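# Open toggle clamp, lift block from jig and hold

## Task

Open the toggle clamp first, then raise the block to at least a hand's width above the jig and keep it motionless in the air. The attempt fails if the robot moves or rotates the block more than a little while the clamp is still pressing it down. At the end the clamp must remain open and the block must be gripped between both fingers, touching nothing else. Nothing may be knocked or placed off the table.

## Robot and tools

Robot: one xArm5 arm with a parallel two-finger gripper (single arm, so every motion argument is one pose for that one gripper). Five joints: waist turns about the vertical base axis, shoulder, elbow and wrist pitch bend in one vertical plane through that axis, and wrist roll spins the gripper. Hence the fingers can only point within the vertical plane containing the base axis and the hand; they can never aim sideways out of it. Tilted poses held fixed along a straight path often end held or off_target.

Frame: scene frame, origin on the table top under the arm base, +z up, +y to the left when looking along +x. Positions in metres, orientation as a quaternion w first (qw, qx, qy, qz). The gripper's fingers point along its own +z and close along its own y. end_effector_position is the point between closed finger pads, about 2 cm back from the tips; closing pushes the tips about 10 mm further along gripper +z. The printed position can be slightly off, more at long reach.

A row is 8 numbers: x, y, z, qw, qx, qy, qz, opening. x,y,z,q form an absolute target pose of the gripper in the scene frame. opening is in [-1, 1]: +1 fully open (0.084 m), -1 closed; it is a command, not a measured width.

execute_actions(actions): a list of actions; each action is a table of up to 15 rows, one row per 1/30 s step; a short table repeats its last row to fill 15 steps (0.5 s). An empty list just returns state and images. A target more than 0.6 m from the gripper's current position along any gripper axis is refused; if the first action is refused or any action is malformed, nothing runs. Each step the command is clipped to within 70 mm and 16 degrees of the measured pose, so far targets take several actions and the arm stops at the last clipped pose, not your target.

move(target, speed, blocking): target is one 8-number row (absolute pose plus opening). Straight-line path; speed in m/s from 0.002 to 0.5 (default 0.25), rotation limited to twice that in rad/s. Duration 0.5 to 10 s; longer paths stop short. Opening is sent at the start. It does not avoid obstacles, and actual speed can overshoot, especially near full reach. Contacts hit harder at higher speed and press harder the further the target lies past the contact. The result adds a move: line with the ending (done, off_target, moving, held, fault) and active limits (paced = pose clipped; held = a check blocked steps, after which the arm may jump faster), plus the distance from target. blocking=false returns after 0.5 s; then use wait(0) or stop before sending other motion.

wait(seconds): 0 to 10 s, holds the last command; returns early if a move ends. stop(): brakes a running move (needs braking room; fingers keep moving). zoom_image(camera, region): camera is cam_high, cam_low or cam_wrist (each 672x504); region [x0, y0, x1, y1] in image pixels from the top-left, at most 504x504. show_instructions(): shows the reference image(s). read_manual(section): licence texts only. finished_scene(scene): ends scene 1 or 2 irreversibly after the last command has been held; it reports success and gives the next scene's task.

Results: a state line with end_effector_position, end_effector_quat_wxyz, linear and angular velocities; Joint positions in URDF order; Hand target, the pose the controller is currently driving toward; grip_measured, the measured finger opening on the same -1..1 scale; a pose unreachable line when the clearance check altered or blocked the command (a base mount counts as arm). Camera calibration lines appear when they differ.

Gripping: to hold an item, keep commanding an opening clearly below grip_measured; the larger the gap, the harder the squeeze (about 24 N per pad max). A fast close can press harder. Sending back the read grip_measured still holds parts up to about 6 cm wide.

Limits and hazards: joint ranges waist -6.283..6.283, shoulder -2.059..2.094, elbow -3.927..0.192, wrist pitch -1.693..3.142, wrist roll -6.283..6.283 rad. Load limits: waist 46.5, shoulder 46.5, elbow 27.9, wrist pitch 18.6, wrist roll 18.6 N m; reaching one causes a torque fault (arm backs off, holds 10 s, rest of call skipped). Holding loads heats motors; MOTOR HOT from 65 °C, OVER-TEMPERATURE FAULT brakes the arm at 80 °C. The sim runs while you think, holding the last command.

Suggested order: inspect images, open the clamp lever without touching the block, approach the block with fingers open, close to grip, lift straight up at least a hand's width, then let it settle before ending. Avoid pushing the block while it is clamped, slamming, hard pushes, drops and knocking anything off the table.

Each tool is called by a JSON object that holds its "method" and its "body", one argument or row to a line.

Reference images:

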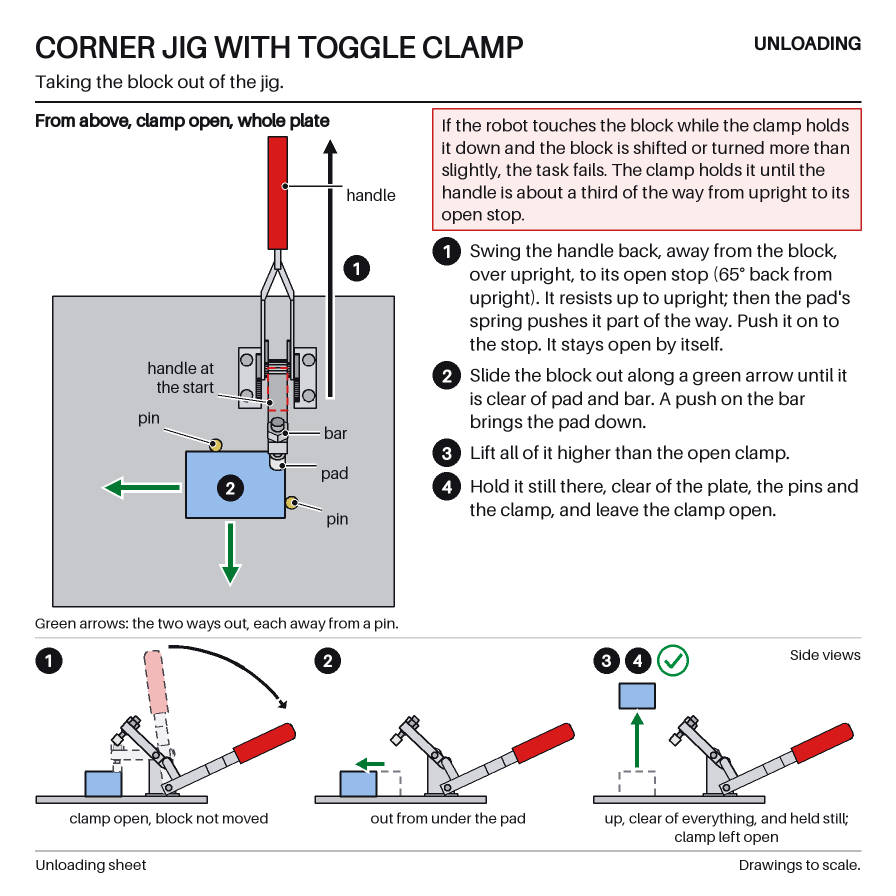

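## Session

{"method": "execute_actions", "body": {
  "actions": []
}}

Scene clock: 0.00 s.
end_effector_position=(+0.0086, +0.1388, +0.1808) grip_measured=+1.00 end_effector_quat_wxyz=(+0.118, +0.510, +0.824, -0.218) end_effector_velocity=(+0.000, +0.000, +0.000) end_effector_angular_velocity=(+0.000, +0.000, +0.001)
Joint positions: [ 1.458 -0.572 -0.237  1.308 -0.526  0.084]
Joint velocities: [-0.    -0.    -0.     0.    -0.001 -0.   ]
Hand target: +0.009, +0.139, +0.181; +0.118, +0.510, +0.824, -0.218

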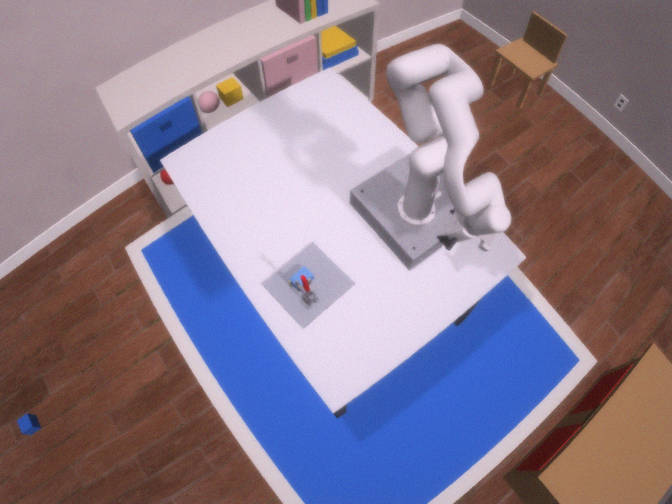

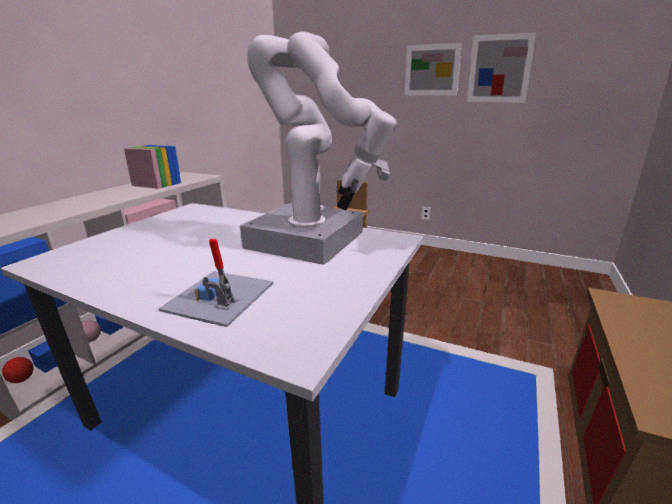

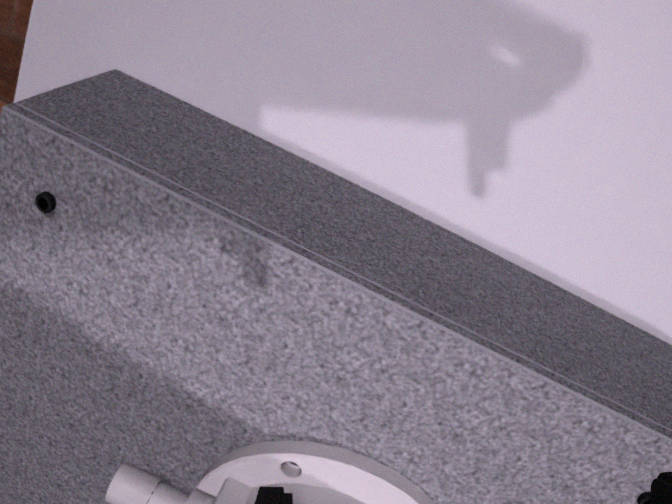

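{"method": "zoom_image", "body": {
  "camera": "cam_high",
  "region": [250, 230, 370, 330]
}}

{"method": "zoom_image", "body": {
  "camera": "cam_low",
  "region": [150, 230, 290, 335]
}}

Region (250, 230, 370, 330) of cam_high's 672x504 image, scaled by 4.200, with more detail than that image has.

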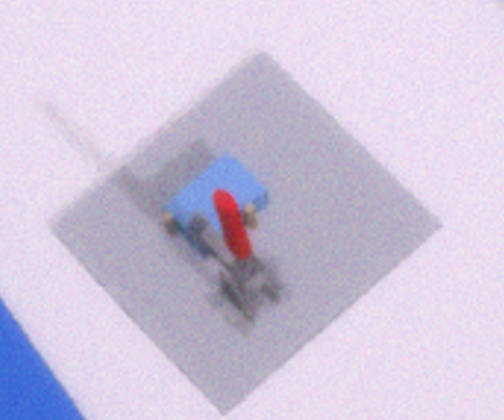

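Region (150, 230, 290, 335) of cam_low's 672x504 image, scaled by 3.600, with more detail than that image has; it fills the top 378 rows of this view, and the rest is white.

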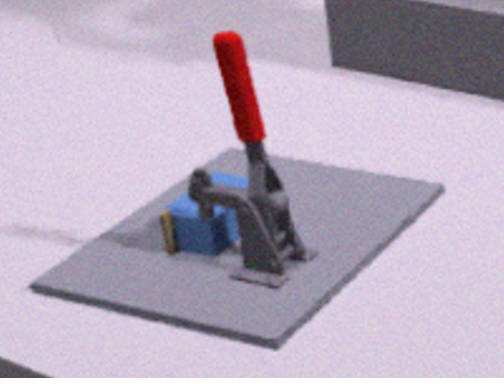

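{"method": "move", "body": {
  "target": [0.2,0.2,0.33,0,0.7,0.7,0,1]
}}

{"method": "move", "body": {
  "target": [0.33,-0.07,0.33,0,1,0,0,-1]
}}

Scene clock: 2.10 s.
end_effector_position=(+0.1988, +0.2016, +0.3286) grip_measured=+1.00 end_effector_quat_wxyz=(+0.002, +0.707, +0.707, -0.001) end_effector_velocity=(+0.001, +0.001, +0.002) end_effector_angular_velocity=(+0.004, -0.004, -0.003)
Joint positions: [ 0.74  -0.701 -0.584  1.288 -0.782  0.084]
Joint velocities: [-0.002  0.    -0.004 -0.001  0.001  0.   ]
Hand target: +0.199, +0.202, +0.329; +0.002, +0.707, +0.707, -0.001
Off the commanded pose: 0.002 m, 0 deg.
move: done
camera_calibration (this result's frames):
cam_wrist: T_world_to_cam=[[0.999994, 0.00325557, -0.00115811, -0.16597], [0.00327785, -0.999799, 0.0197907, 0.259521], [-0.00109345, -0.0197944, -0.999803, 0.461894], [0, 0, 0, 1]] pos_world=[0.165623, 0.269152, 0.456475]

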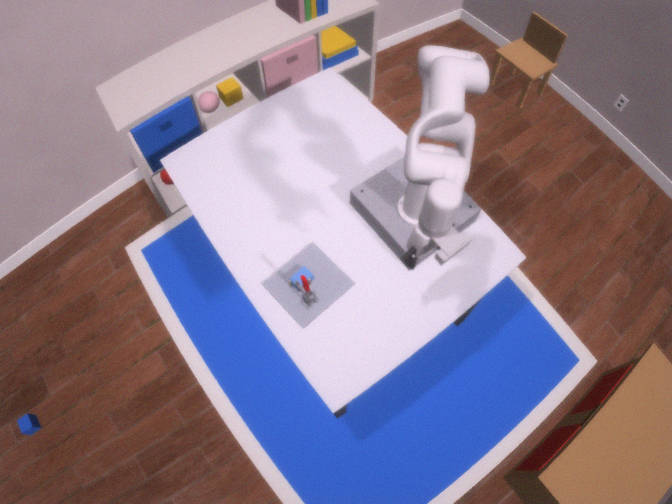

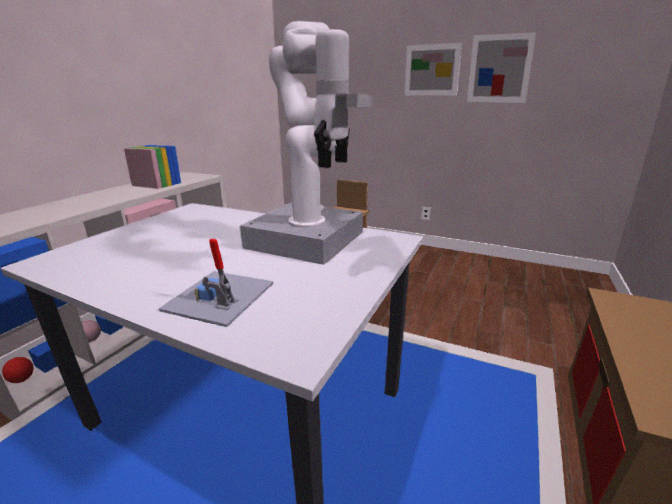

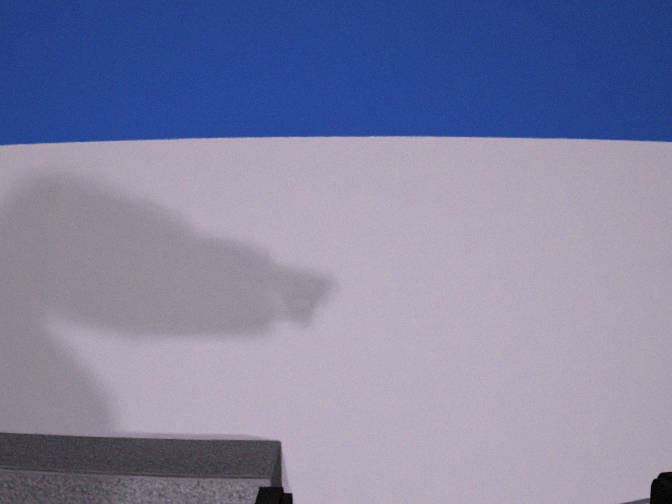

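Scene clock: 5.63 s.
end_effector_position=(+0.3304, -0.0683, +0.3299) grip_measured=-1.00 end_effector_quat_wxyz=(+0.001, +1.000, +0.000, -0.002) end_effector_velocity=(+0.001, +0.000, +0.001) end_effector_angular_velocity=(-0.000, -0.002, -0.002)
Joint positions: [-0.255 -0.482 -0.734  1.222 -0.206  0.   ]
Joint velocities: [ 0.001  0.    -0.002 -0.     0.002  0.   ]
Hand target: +0.330, -0.068, +0.330; +0.001, +1.000, +0.000, -0.002
Off the commanded pose: 0.002 m, 0 deg.
move: done
camera_calibration (this result's frames):
cam_wrist: T_world_to_cam=[[0.00321178, -0.999994, -0.000882298, -0.0359911], [-0.999808, -0.00322821, 0.0193027, 0.388877], [-0.0193055, 0.000820133, -0.999813, 0.465441], [0, 0, 0, 1]] pos_world=[0.397903, -0.0351172, 0.457816]

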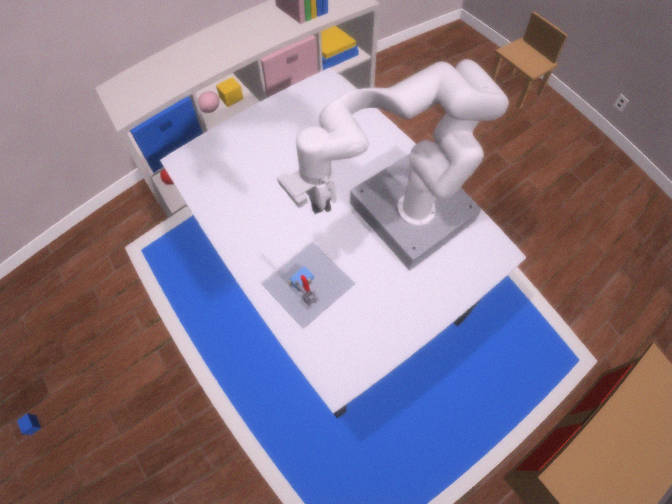

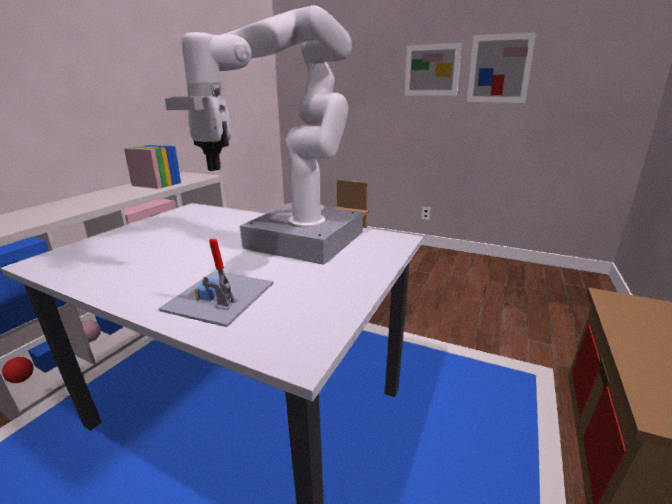

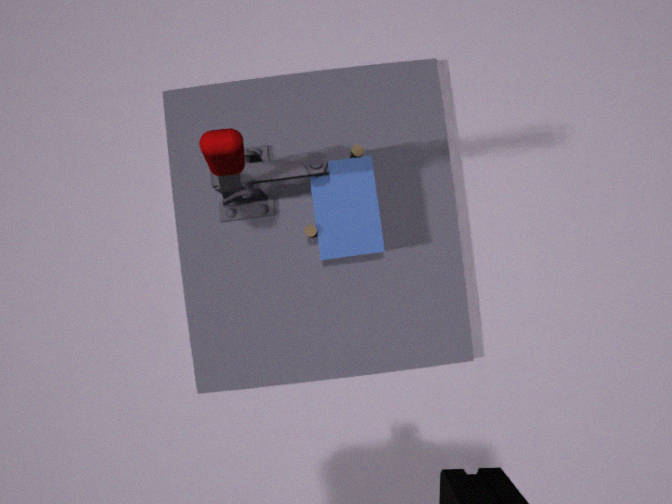

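{"method": "move", "body": {
  "target": [0.445,-0.035,0.22,0,0.998,0.057,0,-1]
}}

{"method": "move", "body": {
  "target": [0.445,-0.035,0.165,0,0.998,0.057,0,-1],
  "speed": 0.1
}}

{"method": "move", "body": {
  "target": [0.436,0.05,0.16,0,0.998,0.057,0,-1],
  "speed": 0.04
}}

{"method": "zoom_image", "body": {
  "camera": "cam_low",
  "region": [130, 170, 350, 335]
}}

Scene clock: 7.10 s.
end_effector_position=(+0.4444, -0.0349, +0.2202) grip_measured=-1.00 end_effector_quat_wxyz=(+0.001, +0.998, +0.057, +0.000) end_effector_velocity=(-0.002, +0.001, -0.004) end_effector_angular_velocity=(+0.001, +0.008, +0.001)
Joint positions: [-0.128  0.021 -0.887  0.868 -0.193  0.   ]
Joint velocities: [ 0.001  0.006  0.002 -0.     0.     0.   ]
Hand target: +0.444, -0.035, +0.220; +0.001, +0.998, +0.057, -0.000
Off the commanded pose: 0.001 m, 0 deg.
move: done
camera_calibration (this result's frames):
cam_wrist: T_world_to_cam=[[0.116323, -0.993211, 0.000303289, -0.0533066], [-0.993095, -0.116305, 0.0153507, 0.499075], [-0.0152112, -0.00208684, -0.999882, 0.356044], [0, 0, 0, 1]] pos_world=[0.507245, 0.00584319, 0.348357]

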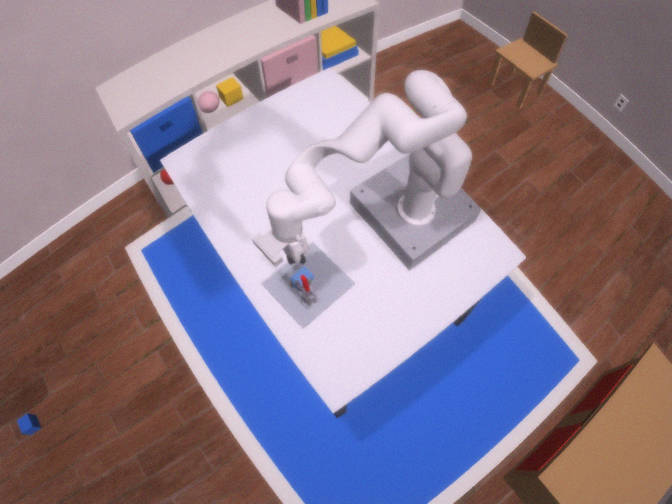

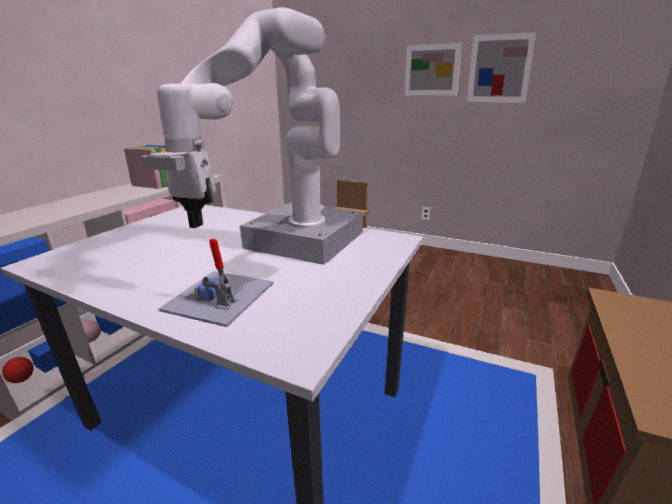

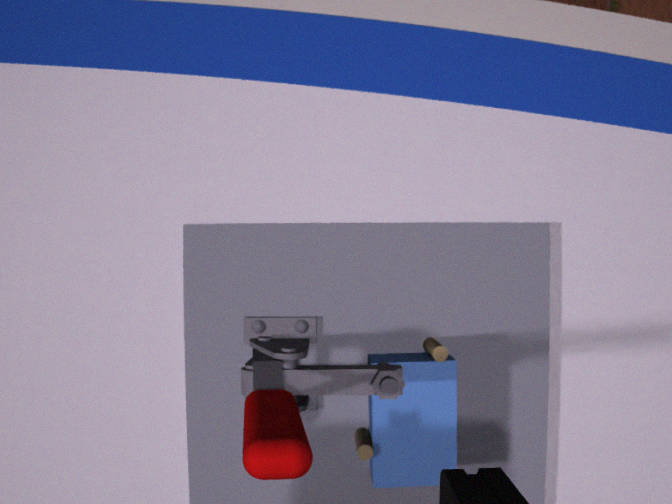

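Scene clock: 8.00 s.
end_effector_position=(+0.4451, -0.0350, +0.1655) grip_measured=-1.00 end_effector_quat_wxyz=(+0.001, +0.998, +0.057, +0.000) end_effector_velocity=(-0.000, +0.000, -0.001) end_effector_angular_velocity=(+0.000, +0.001, +0.002)
Joint positions: [-0.128  0.128 -0.837  0.71  -0.193  0.   ]
Joint velocities: [ 0.001  0.001  0.001 -0.001 -0.001  0.   ]
Hand target: +0.445, -0.035, +0.165; +0.001, +0.998, +0.057, -0.000
Off the commanded pose: 0.001 m, 0 deg.
move: done
camera_calibration (this result's frames):
cam_wrist: T_world_to_cam=[[0.116526, -0.993188, 0.000367315, -0.0536006], [-0.993076, -0.116508, 0.0150294, 0.500638], [-0.0148842, -0.0021161, -0.999887, 0.30124], [0, 0, 0, 1]] pos_world=[0.507901, 0.00573022, 0.293702]

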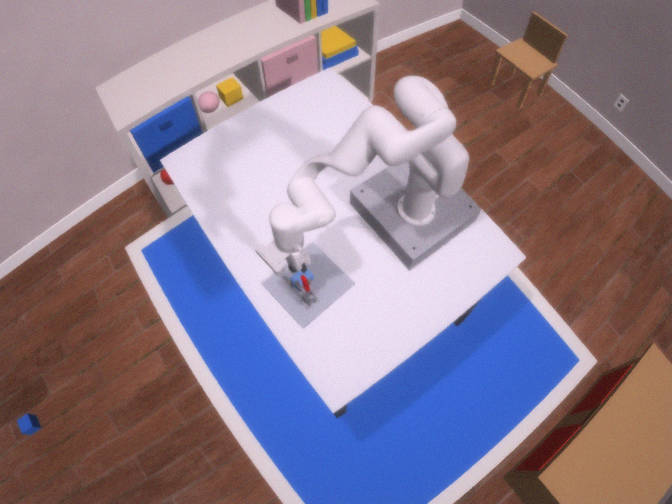

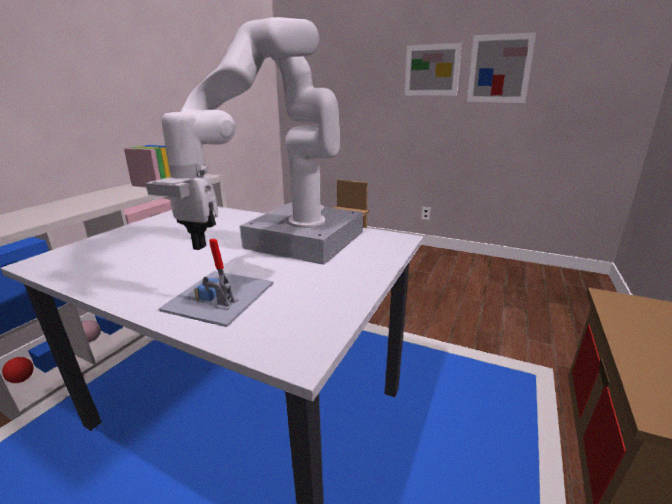

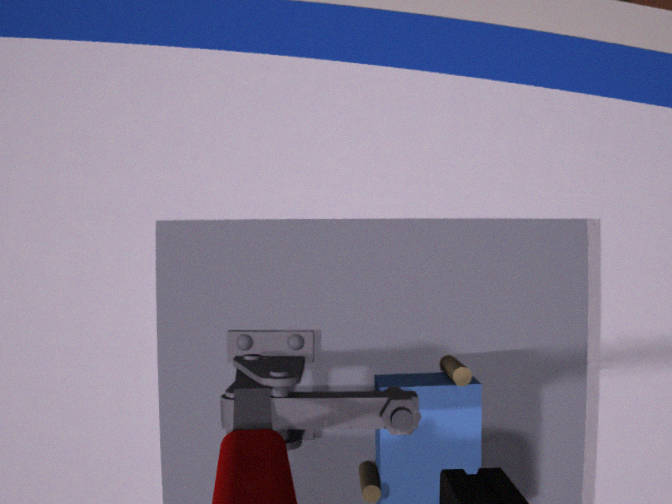

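Scene clock: 10.43 s.
end_effector_position=(+0.4357, +0.0495, +0.1600) grip_measured=-1.00 end_effector_quat_wxyz=(+0.001, +0.998, +0.057, +0.000) end_effector_velocity=(+0.000, +0.000, +0.000) end_effector_angular_velocity=(+0.000, -0.001, -0.001)
Joint positions: [ 0.063  0.117 -0.803  0.689 -0.001  0.   ]
Joint velocities: [-0.    -0.    -0.    -0.     0.001  0.   ]
Hand target: +0.436, +0.050, +0.160; +0.001, +0.998, +0.057, +0.000
Off the commanded pose: 0.001 m, 0 deg.
move: done
camera_calibration (this result's frames):
cam_wrist: T_world_to_cam=[[0.116394, -0.993203, 0.000656068, 0.0314234], [-0.993079, -0.116369, 0.0158595, 0.501108], [-0.0156754, -0.00249749, -0.999874, 0.296167], [0, 0, 0, 1]] pos_world=[0.498625, 0.090263, 0.288162]

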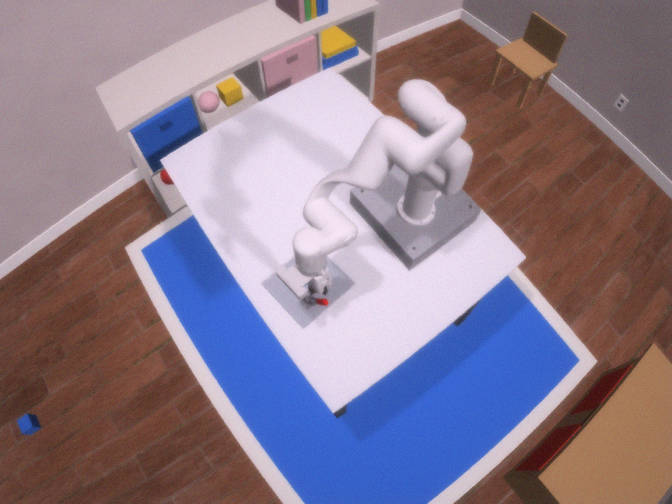

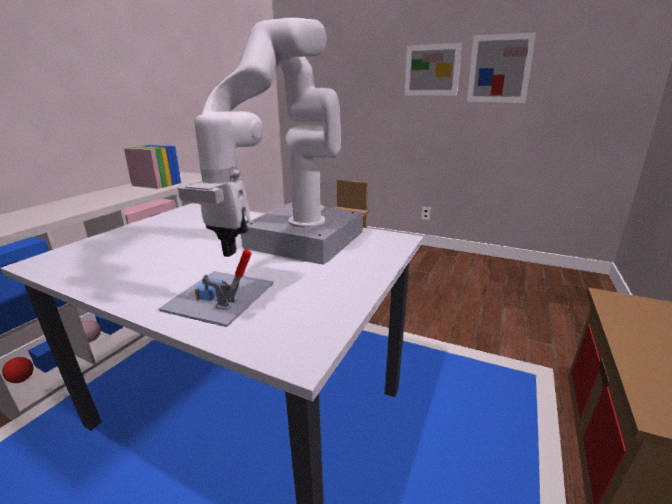

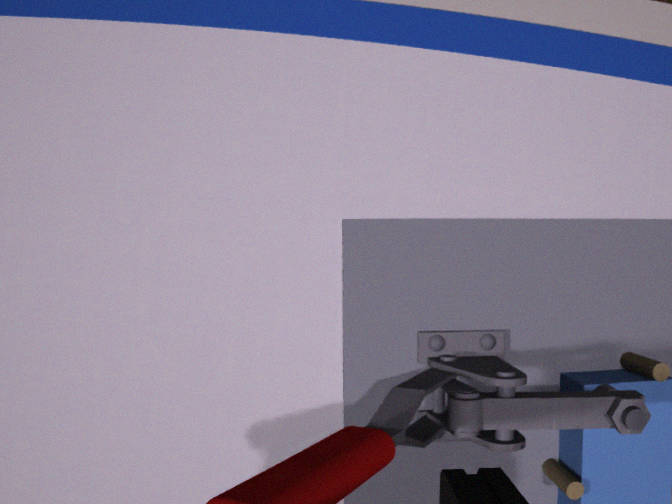

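Region (130, 170, 350, 335) of cam_low's 672x504 image, scaled by 2.291, with more detail than that image has; it fills the top 378 rows of this view, and the rest is white.

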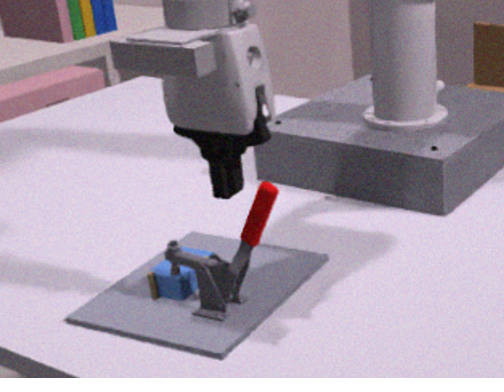

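{"method": "move", "body": {
  "target": [0.437,0.065,0.14,0,0.998,0.057,0,-1],
  "speed": 0.08
}}

{"method": "move", "body": {
  "target": [0.432,0.115,0.125,0,0.998,0.057,0,-1],
  "speed": 0.05
}}

{"method": "move", "body": {
  "target": [0.429,0.14,0.103,0,0.998,0.057,0,-1],
  "speed": 0.04
}}

{"method": "zoom_image", "body": {
  "camera": "cam_low",
  "region": [130, 170, 350, 335]
}}

Scene clock: 11.33 s.
end_effector_position=(+0.4370, +0.0648, +0.1402) grip_measured=-1.00 end_effector_quat_wxyz=(+0.001, +0.998, +0.057, +0.000) end_effector_velocity=(+0.001, +0.001, +0.001) end_effector_angular_velocity=(+0.001, -0.004, +0.001)
Joint positions: [ 0.098  0.172 -0.804  0.634  0.033  0.   ]
Joint velocities: [ 0.001 -0.001 -0.002 -0.001  0.     0.   ]
Hand target: +0.437, +0.065, +0.140; +0.001, +0.998, +0.057, +0.000
Off the commanded pose: 0.000 m, 0 deg.
move: done
camera_calibration (this result's frames):
cam_wrist: T_world_to_cam=[[0.116338, -0.993209, 0.000719923, 0.0465488], [-0.993094, -0.116313, 0.0153205, 0.504534], [-0.0151327, -0.0024973, -0.999882, 0.276126], [0, 0, 0, 1]] pos_world=[0.499814, 0.105606, 0.268331]

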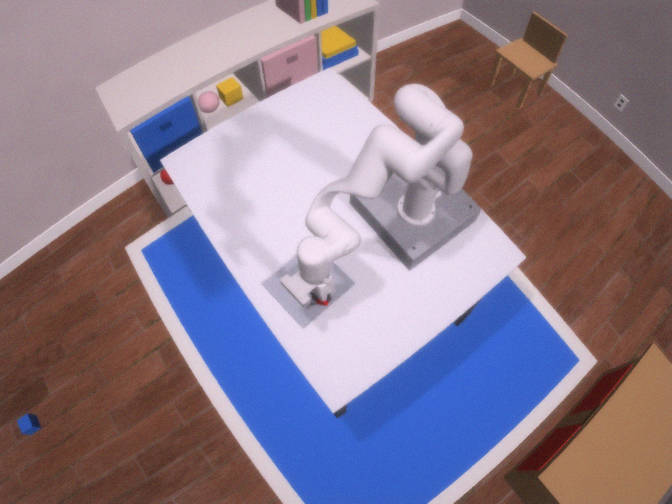

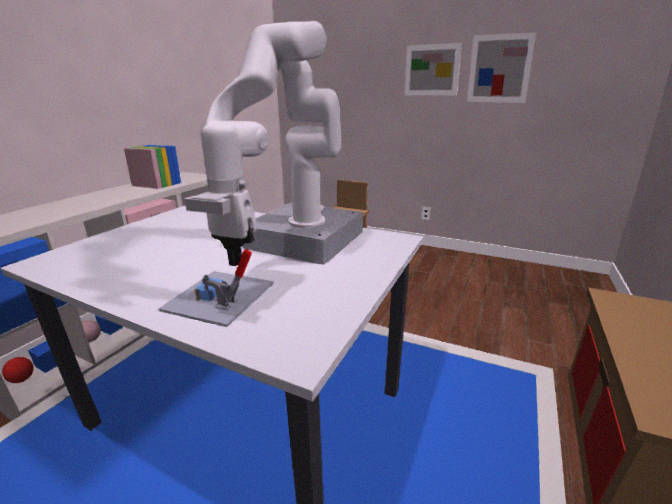

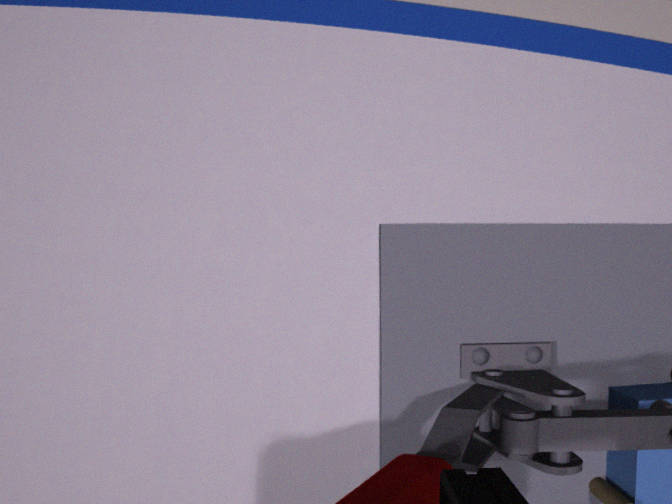

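Scene clock: 12.70 s.
end_effector_position=(+0.4318, +0.1147, +0.1250) grip_measured=-1.00 end_effector_quat_wxyz=(+0.001, +0.998, +0.057, +0.000) end_effector_velocity=(+0.000, -0.000, +0.000) end_effector_angular_velocity=(+0.000, -0.001, -0.001)
Joint positions: [ 0.21   0.223 -0.818  0.597  0.145  0.   ]
Joint velocities: [-0.001  0.    -0.001 -0.001  0.001  0.   ]
Hand target: +0.432, +0.115, +0.125; +0.001, +0.998, +0.057, +0.000
Off the commanded pose: 0.000 m, 0 deg.
move: done
camera_calibration (this result's frames):
cam_wrist: T_world_to_cam=[[0.116429, -0.993199, 0.000932667, 0.0965703], [-0.993083, -0.116401, 0.0153833, 0.50544], [-0.0151702, -0.00271729, -0.999881, 0.261063], [0, 0, 0, 1]] pos_world=[0.494661, 0.155457, 0.253167]

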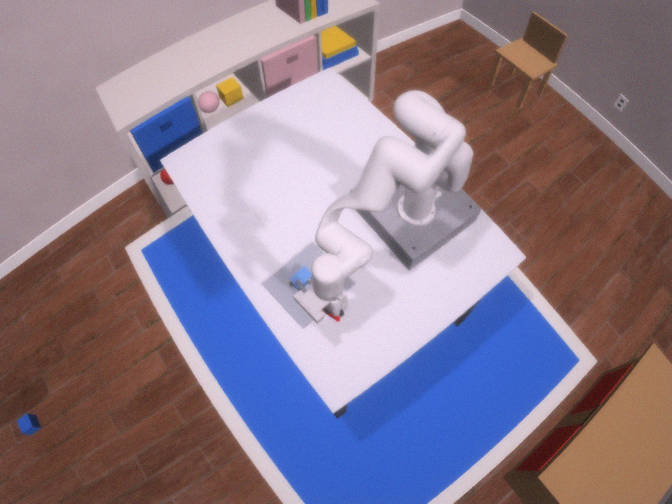

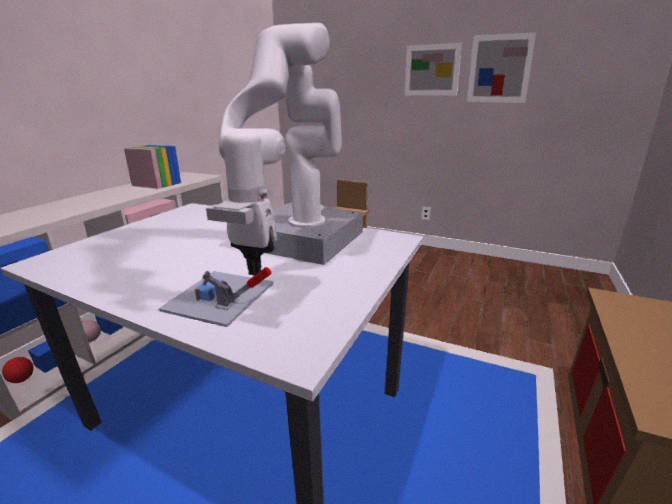

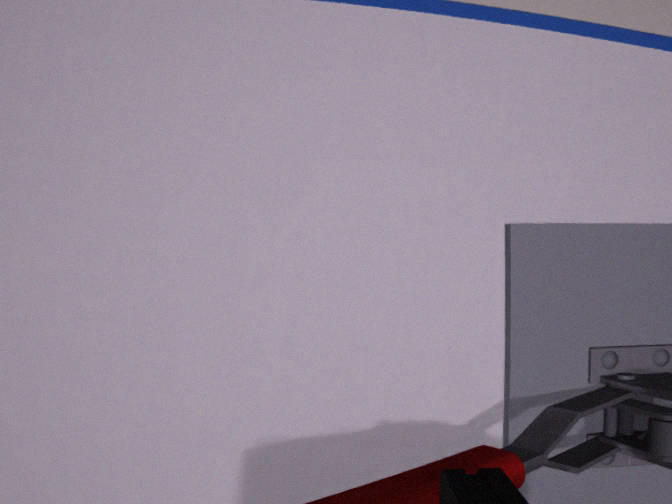

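Scene clock: 13.83 s.
end_effector_position=(+0.4289, +0.1398, +0.1031) grip_measured=-1.00 end_effector_quat_wxyz=(+0.001, +0.998, +0.057, +0.000) end_effector_velocity=(+0.001, -0.000, +0.001) end_effector_angular_velocity=(+0.001, -0.002, -0.000)
Joint positions: [ 0.266  0.29  -0.831  0.543  0.201  0.   ]
Joint velocities: [-0.001 -0.001 -0.    -0.001 -0.001  0.   ]
Hand target: +0.429, +0.140, +0.103; +0.001, +0.998, +0.057, +0.000
Off the commanded pose: 0.000 m, 0 deg.
move: done
camera_calibration (this result's frames):
cam_wrist: T_world_to_cam=[[0.116497, -0.993191, 0.000994667, 0.121887], [-0.993079, -0.116469, 0.0151598, 0.505788], [-0.0149407, -0.00275385, -0.999885, 0.239027], [0, 0, 0, 1]] pos_world=[0.491659, 0.180624, 0.231211]

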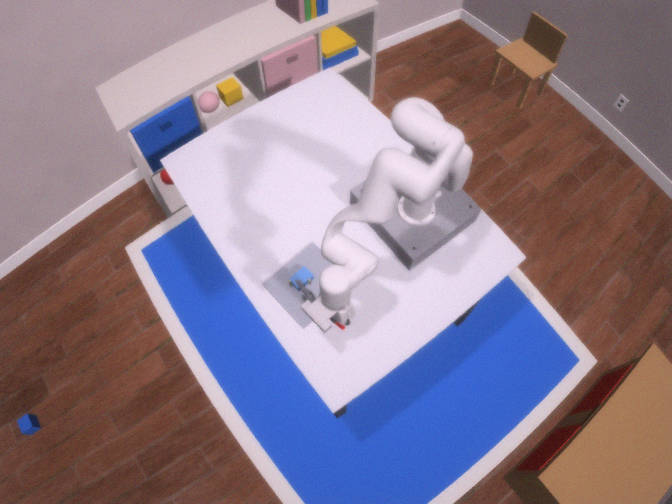

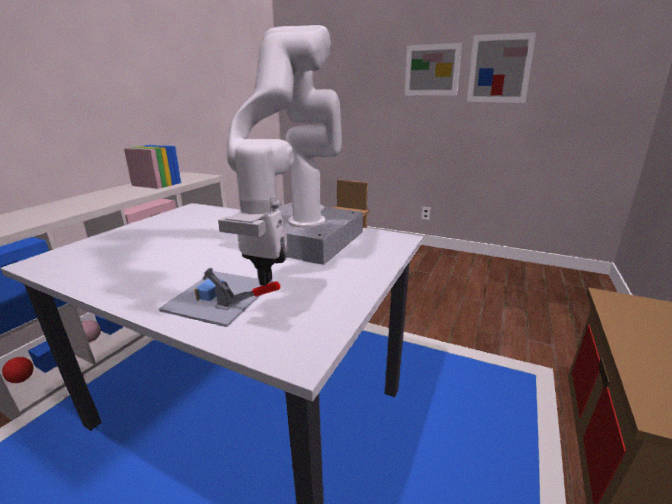

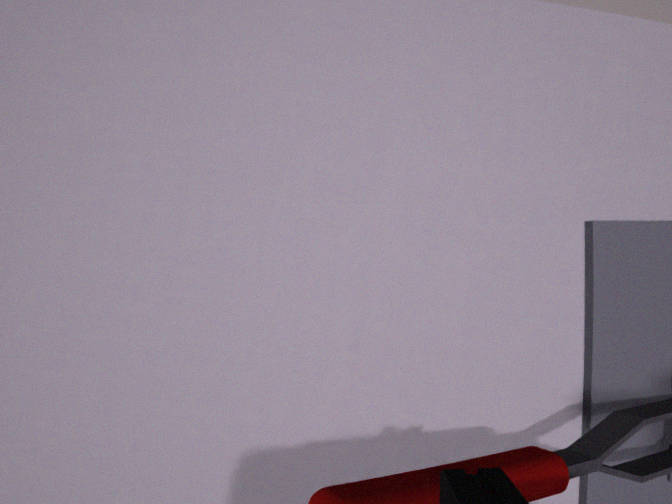

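Region (130, 170, 350, 335) of cam_low's 672x504 image, scaled by 2.291, with more detail than that image has; it fills the top 378 rows of this view, and the rest is white.

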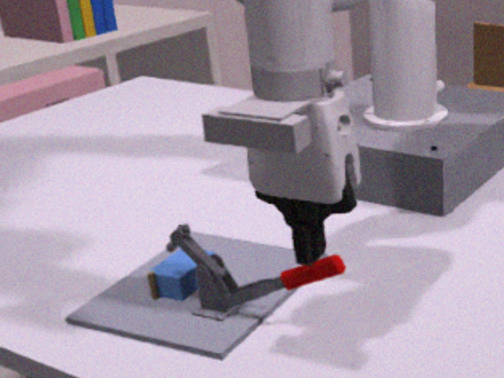

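{"method": "move", "body": {
  "target": [0.429,0.14,0.094,0,0.998,0.057,0,-1],
  "speed": 0.02
}}

{"method": "move", "body": {
  "target": [0.40,0.08,0.16,0,0.998,0.057,0,0.6]
}}

{"method": "move", "body": {
  "target": [0.386,-0.0465,0.13,0,0.998,0.057,0,0.6]
}}

{"method": "move", "body": {
  "target": [0.386,-0.0465,0.065,0,0.998,0.057,0,0.6],
  "speed": 0.1
}}

Scene clock: 14.90 s.
end_effector_position=(+0.4321, +0.1400, +0.0975) grip_measured=-1.00 end_effector_quat_wxyz=(+0.000, +0.998, +0.056, +0.004) end_effector_velocity=(-0.001, +0.001, -0.003) end_effector_angular_velocity=(-0.001, +0.002, +0.003)
Joint positions: [ 0.264  0.309 -0.835  0.52   0.201  0.   ]
Joint velocities: [ 0.003  0.006  0.001 -0.005  0.     0.   ]
Hand target: +0.429, +0.140, +0.094; +0.001, +0.998, +0.057, +0.000
Off the commanded pose: 0.005 m, 1 deg.
move: off_target
camera_calibration (this result's frames):
cam_wrist: T_world_to_cam=[[0.114407, -0.993434, -0.000638355, 0.122766], [-0.993409, -0.114409, 0.00705772, 0.509751], [-0.00708441, -0.000173305, -0.999975, 0.229816], [0, 0, 0, 1]] pos_world=[0.493974, 0.18032, 0.226291]

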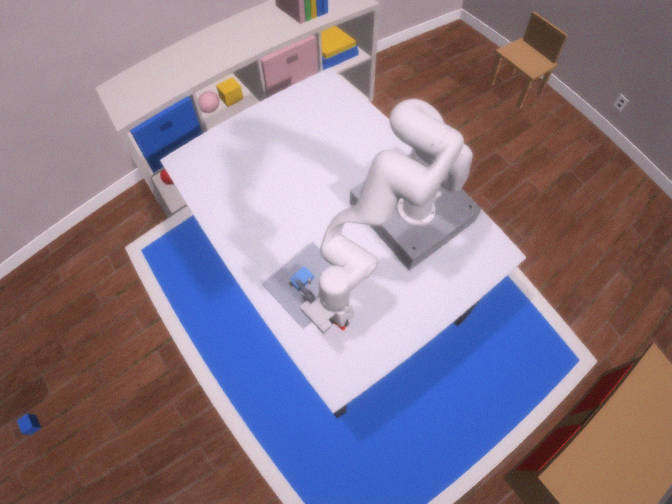

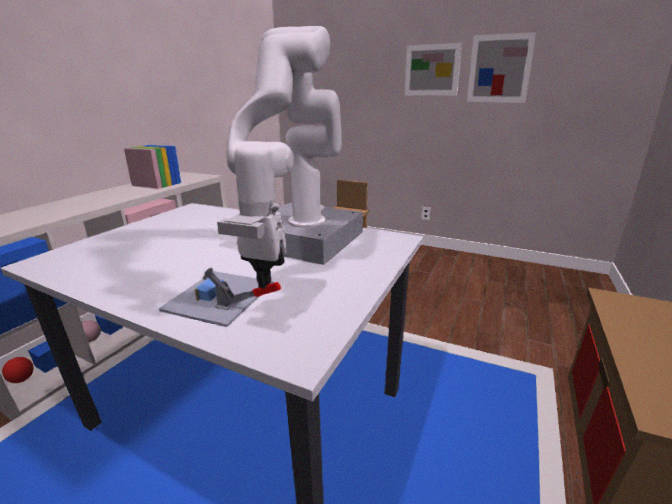

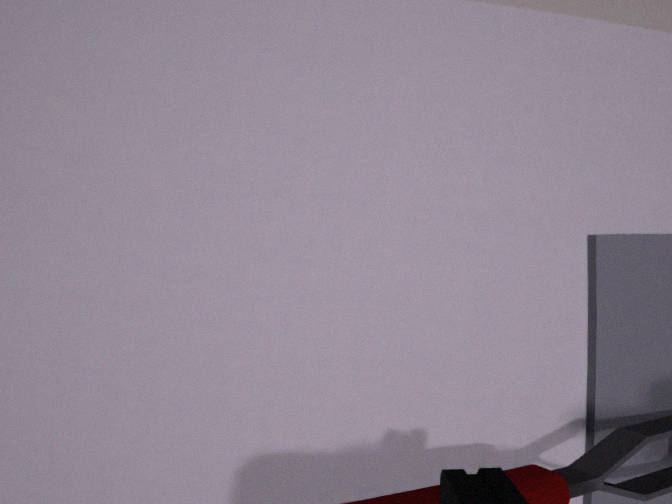

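Scene clock: 15.77 s.
end_effector_position=(+0.4000, +0.0804, +0.1596) grip_measured=+0.59 end_effector_quat_wxyz=(+0.001, +0.998, +0.057, -0.000) end_effector_velocity=(+0.002, -0.000, +0.003) end_effector_angular_velocity=(+0.001, -0.007, -0.001)
Joint positions: [ 0.148  0.028 -0.689  0.665  0.083  0.069]
Joint velocities: [-0.002 -0.005 -0.002  0.001 -0.001  0.   ]
Hand target: +0.400, +0.080, +0.160; +0.001, +0.998, +0.057, +0.000
Off the commanded pose: 0.001 m, 0 deg.
move: done
camera_calibration (this result's frames):
cam_wrist: T_world_to_cam=[[0.116965, -0.993136, 0.000931265, 0.0659829], [-0.992998, -0.116933, 0.0168005, 0.469089], [-0.0165763, -0.00288982, -0.999858, 0.295588], [0, 0, 0, 1]] pos_world=[0.462986, 0.121236, 0.287604]

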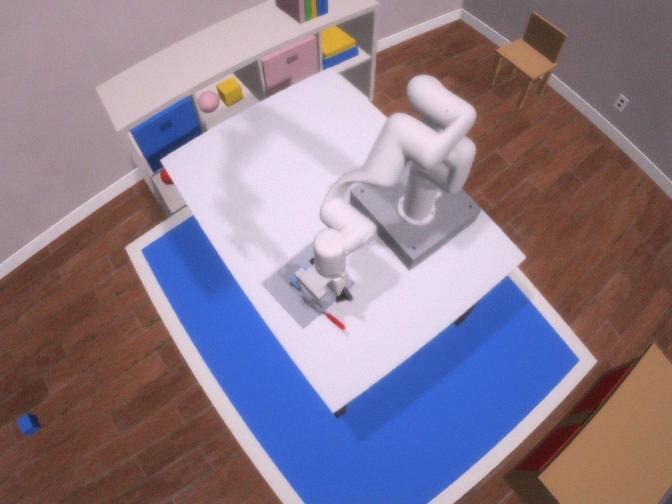

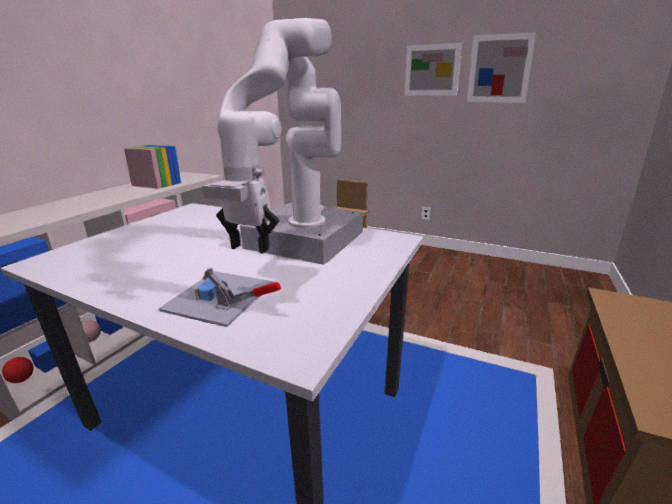

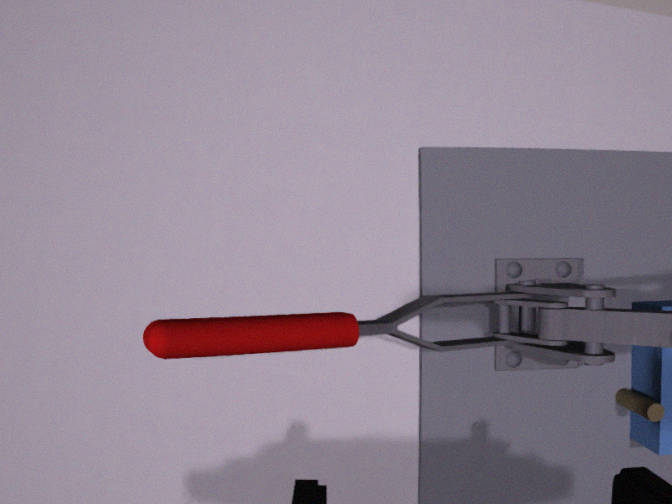

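Scene clock: 16.73 s.
end_effector_position=(+0.3864, -0.0455, +0.1303) grip_measured=+0.59 end_effector_quat_wxyz=(+0.001, +0.998, +0.057, -0.000) end_effector_velocity=(-0.001, -0.001, -0.001) end_effector_angular_velocity=(+0.000, +0.002, +0.001)
Joint positions: [-0.167  0.051 -0.604  0.556 -0.232  0.069]
Joint velocities: [-0.002  0.001  0.001  0.    -0.003  0.   ]
Hand target: +0.386, -0.046, +0.130; +0.001, +0.998, +0.057, -0.000
Off the commanded pose: 0.001 m, 0 deg.
move: done
camera_calibration (this result's frames):
cam_wrist: T_world_to_cam=[[0.117267, -0.9931, 0.0000462313, -0.0574087], [-0.992971, -0.117251, 0.0161202, 0.44142], [-0.0160035, -0.00193627, -0.99987, 0.265535], [0, 0, 0, 1]] pos_world=[0.449299, -0.00474162, 0.258387]

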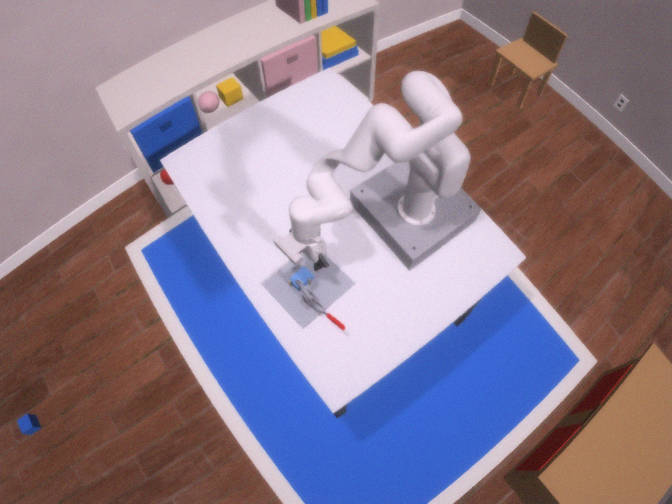

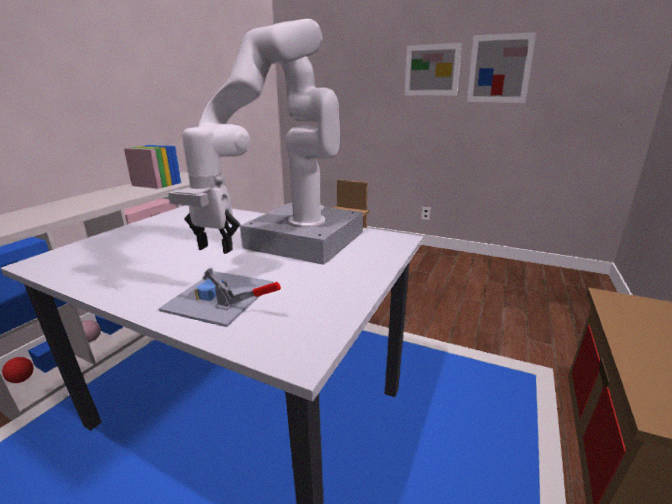

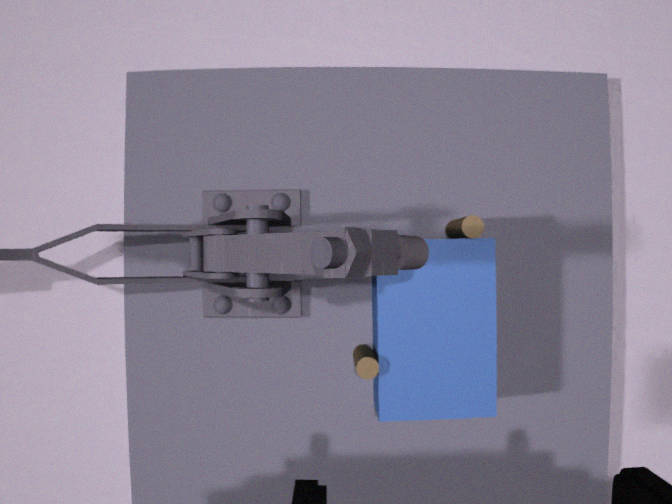

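Scene clock: 17.77 s.
end_effector_position=(+0.3861, -0.0465, +0.0654) grip_measured=+0.59 end_effector_quat_wxyz=(+0.001, +0.998, +0.057, +0.000) end_effector_velocity=(-0.002, +0.000, -0.002) end_effector_angular_velocity=(+0.001, +0.005, +0.001)
Joint positions: [-0.169  0.257 -0.604  0.348 -0.234  0.069]
Joint velocities: [ 0.     0.003  0.003 -0.    -0.001  0.   ]
Hand target: +0.386, -0.046, +0.065; +0.001, +0.998, +0.057, -0.000
Off the commanded pose: 0.000 m, 0 deg.
move: done
camera_calibration (this result's frames):
cam_wrist: T_world_to_cam=[[0.116535, -0.993187, 0.000231666, -0.0580908], [-0.99307, -0.116518, 0.0153244, 0.442135], [-0.015193, -0.00201589, -0.999883, 0.200385], [0, 0, 0, 1]] pos_world=[0.448886, -0.00577439, 0.193599]

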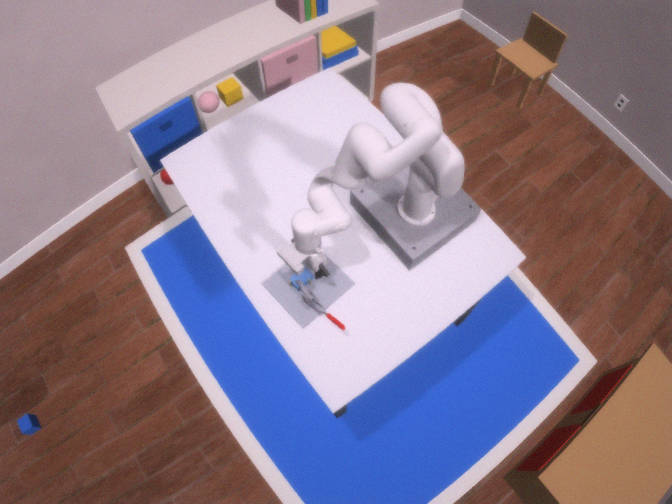

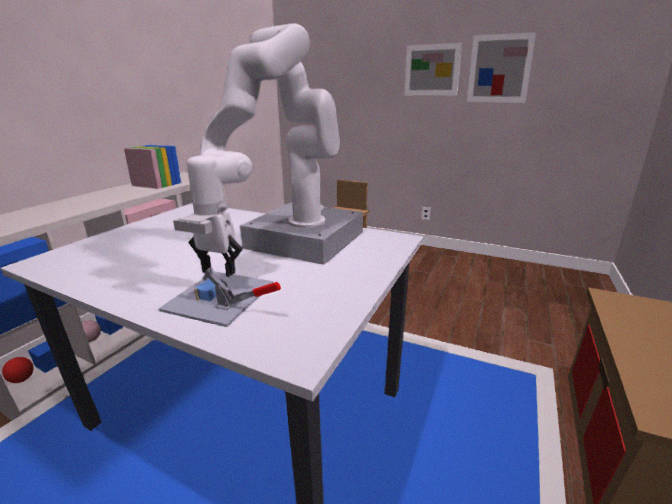

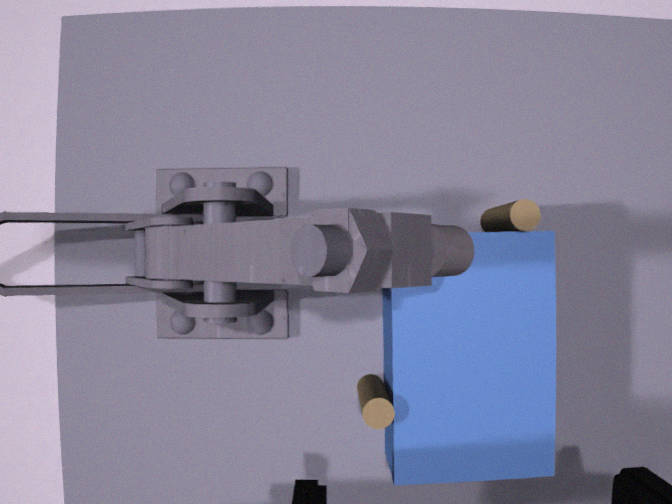

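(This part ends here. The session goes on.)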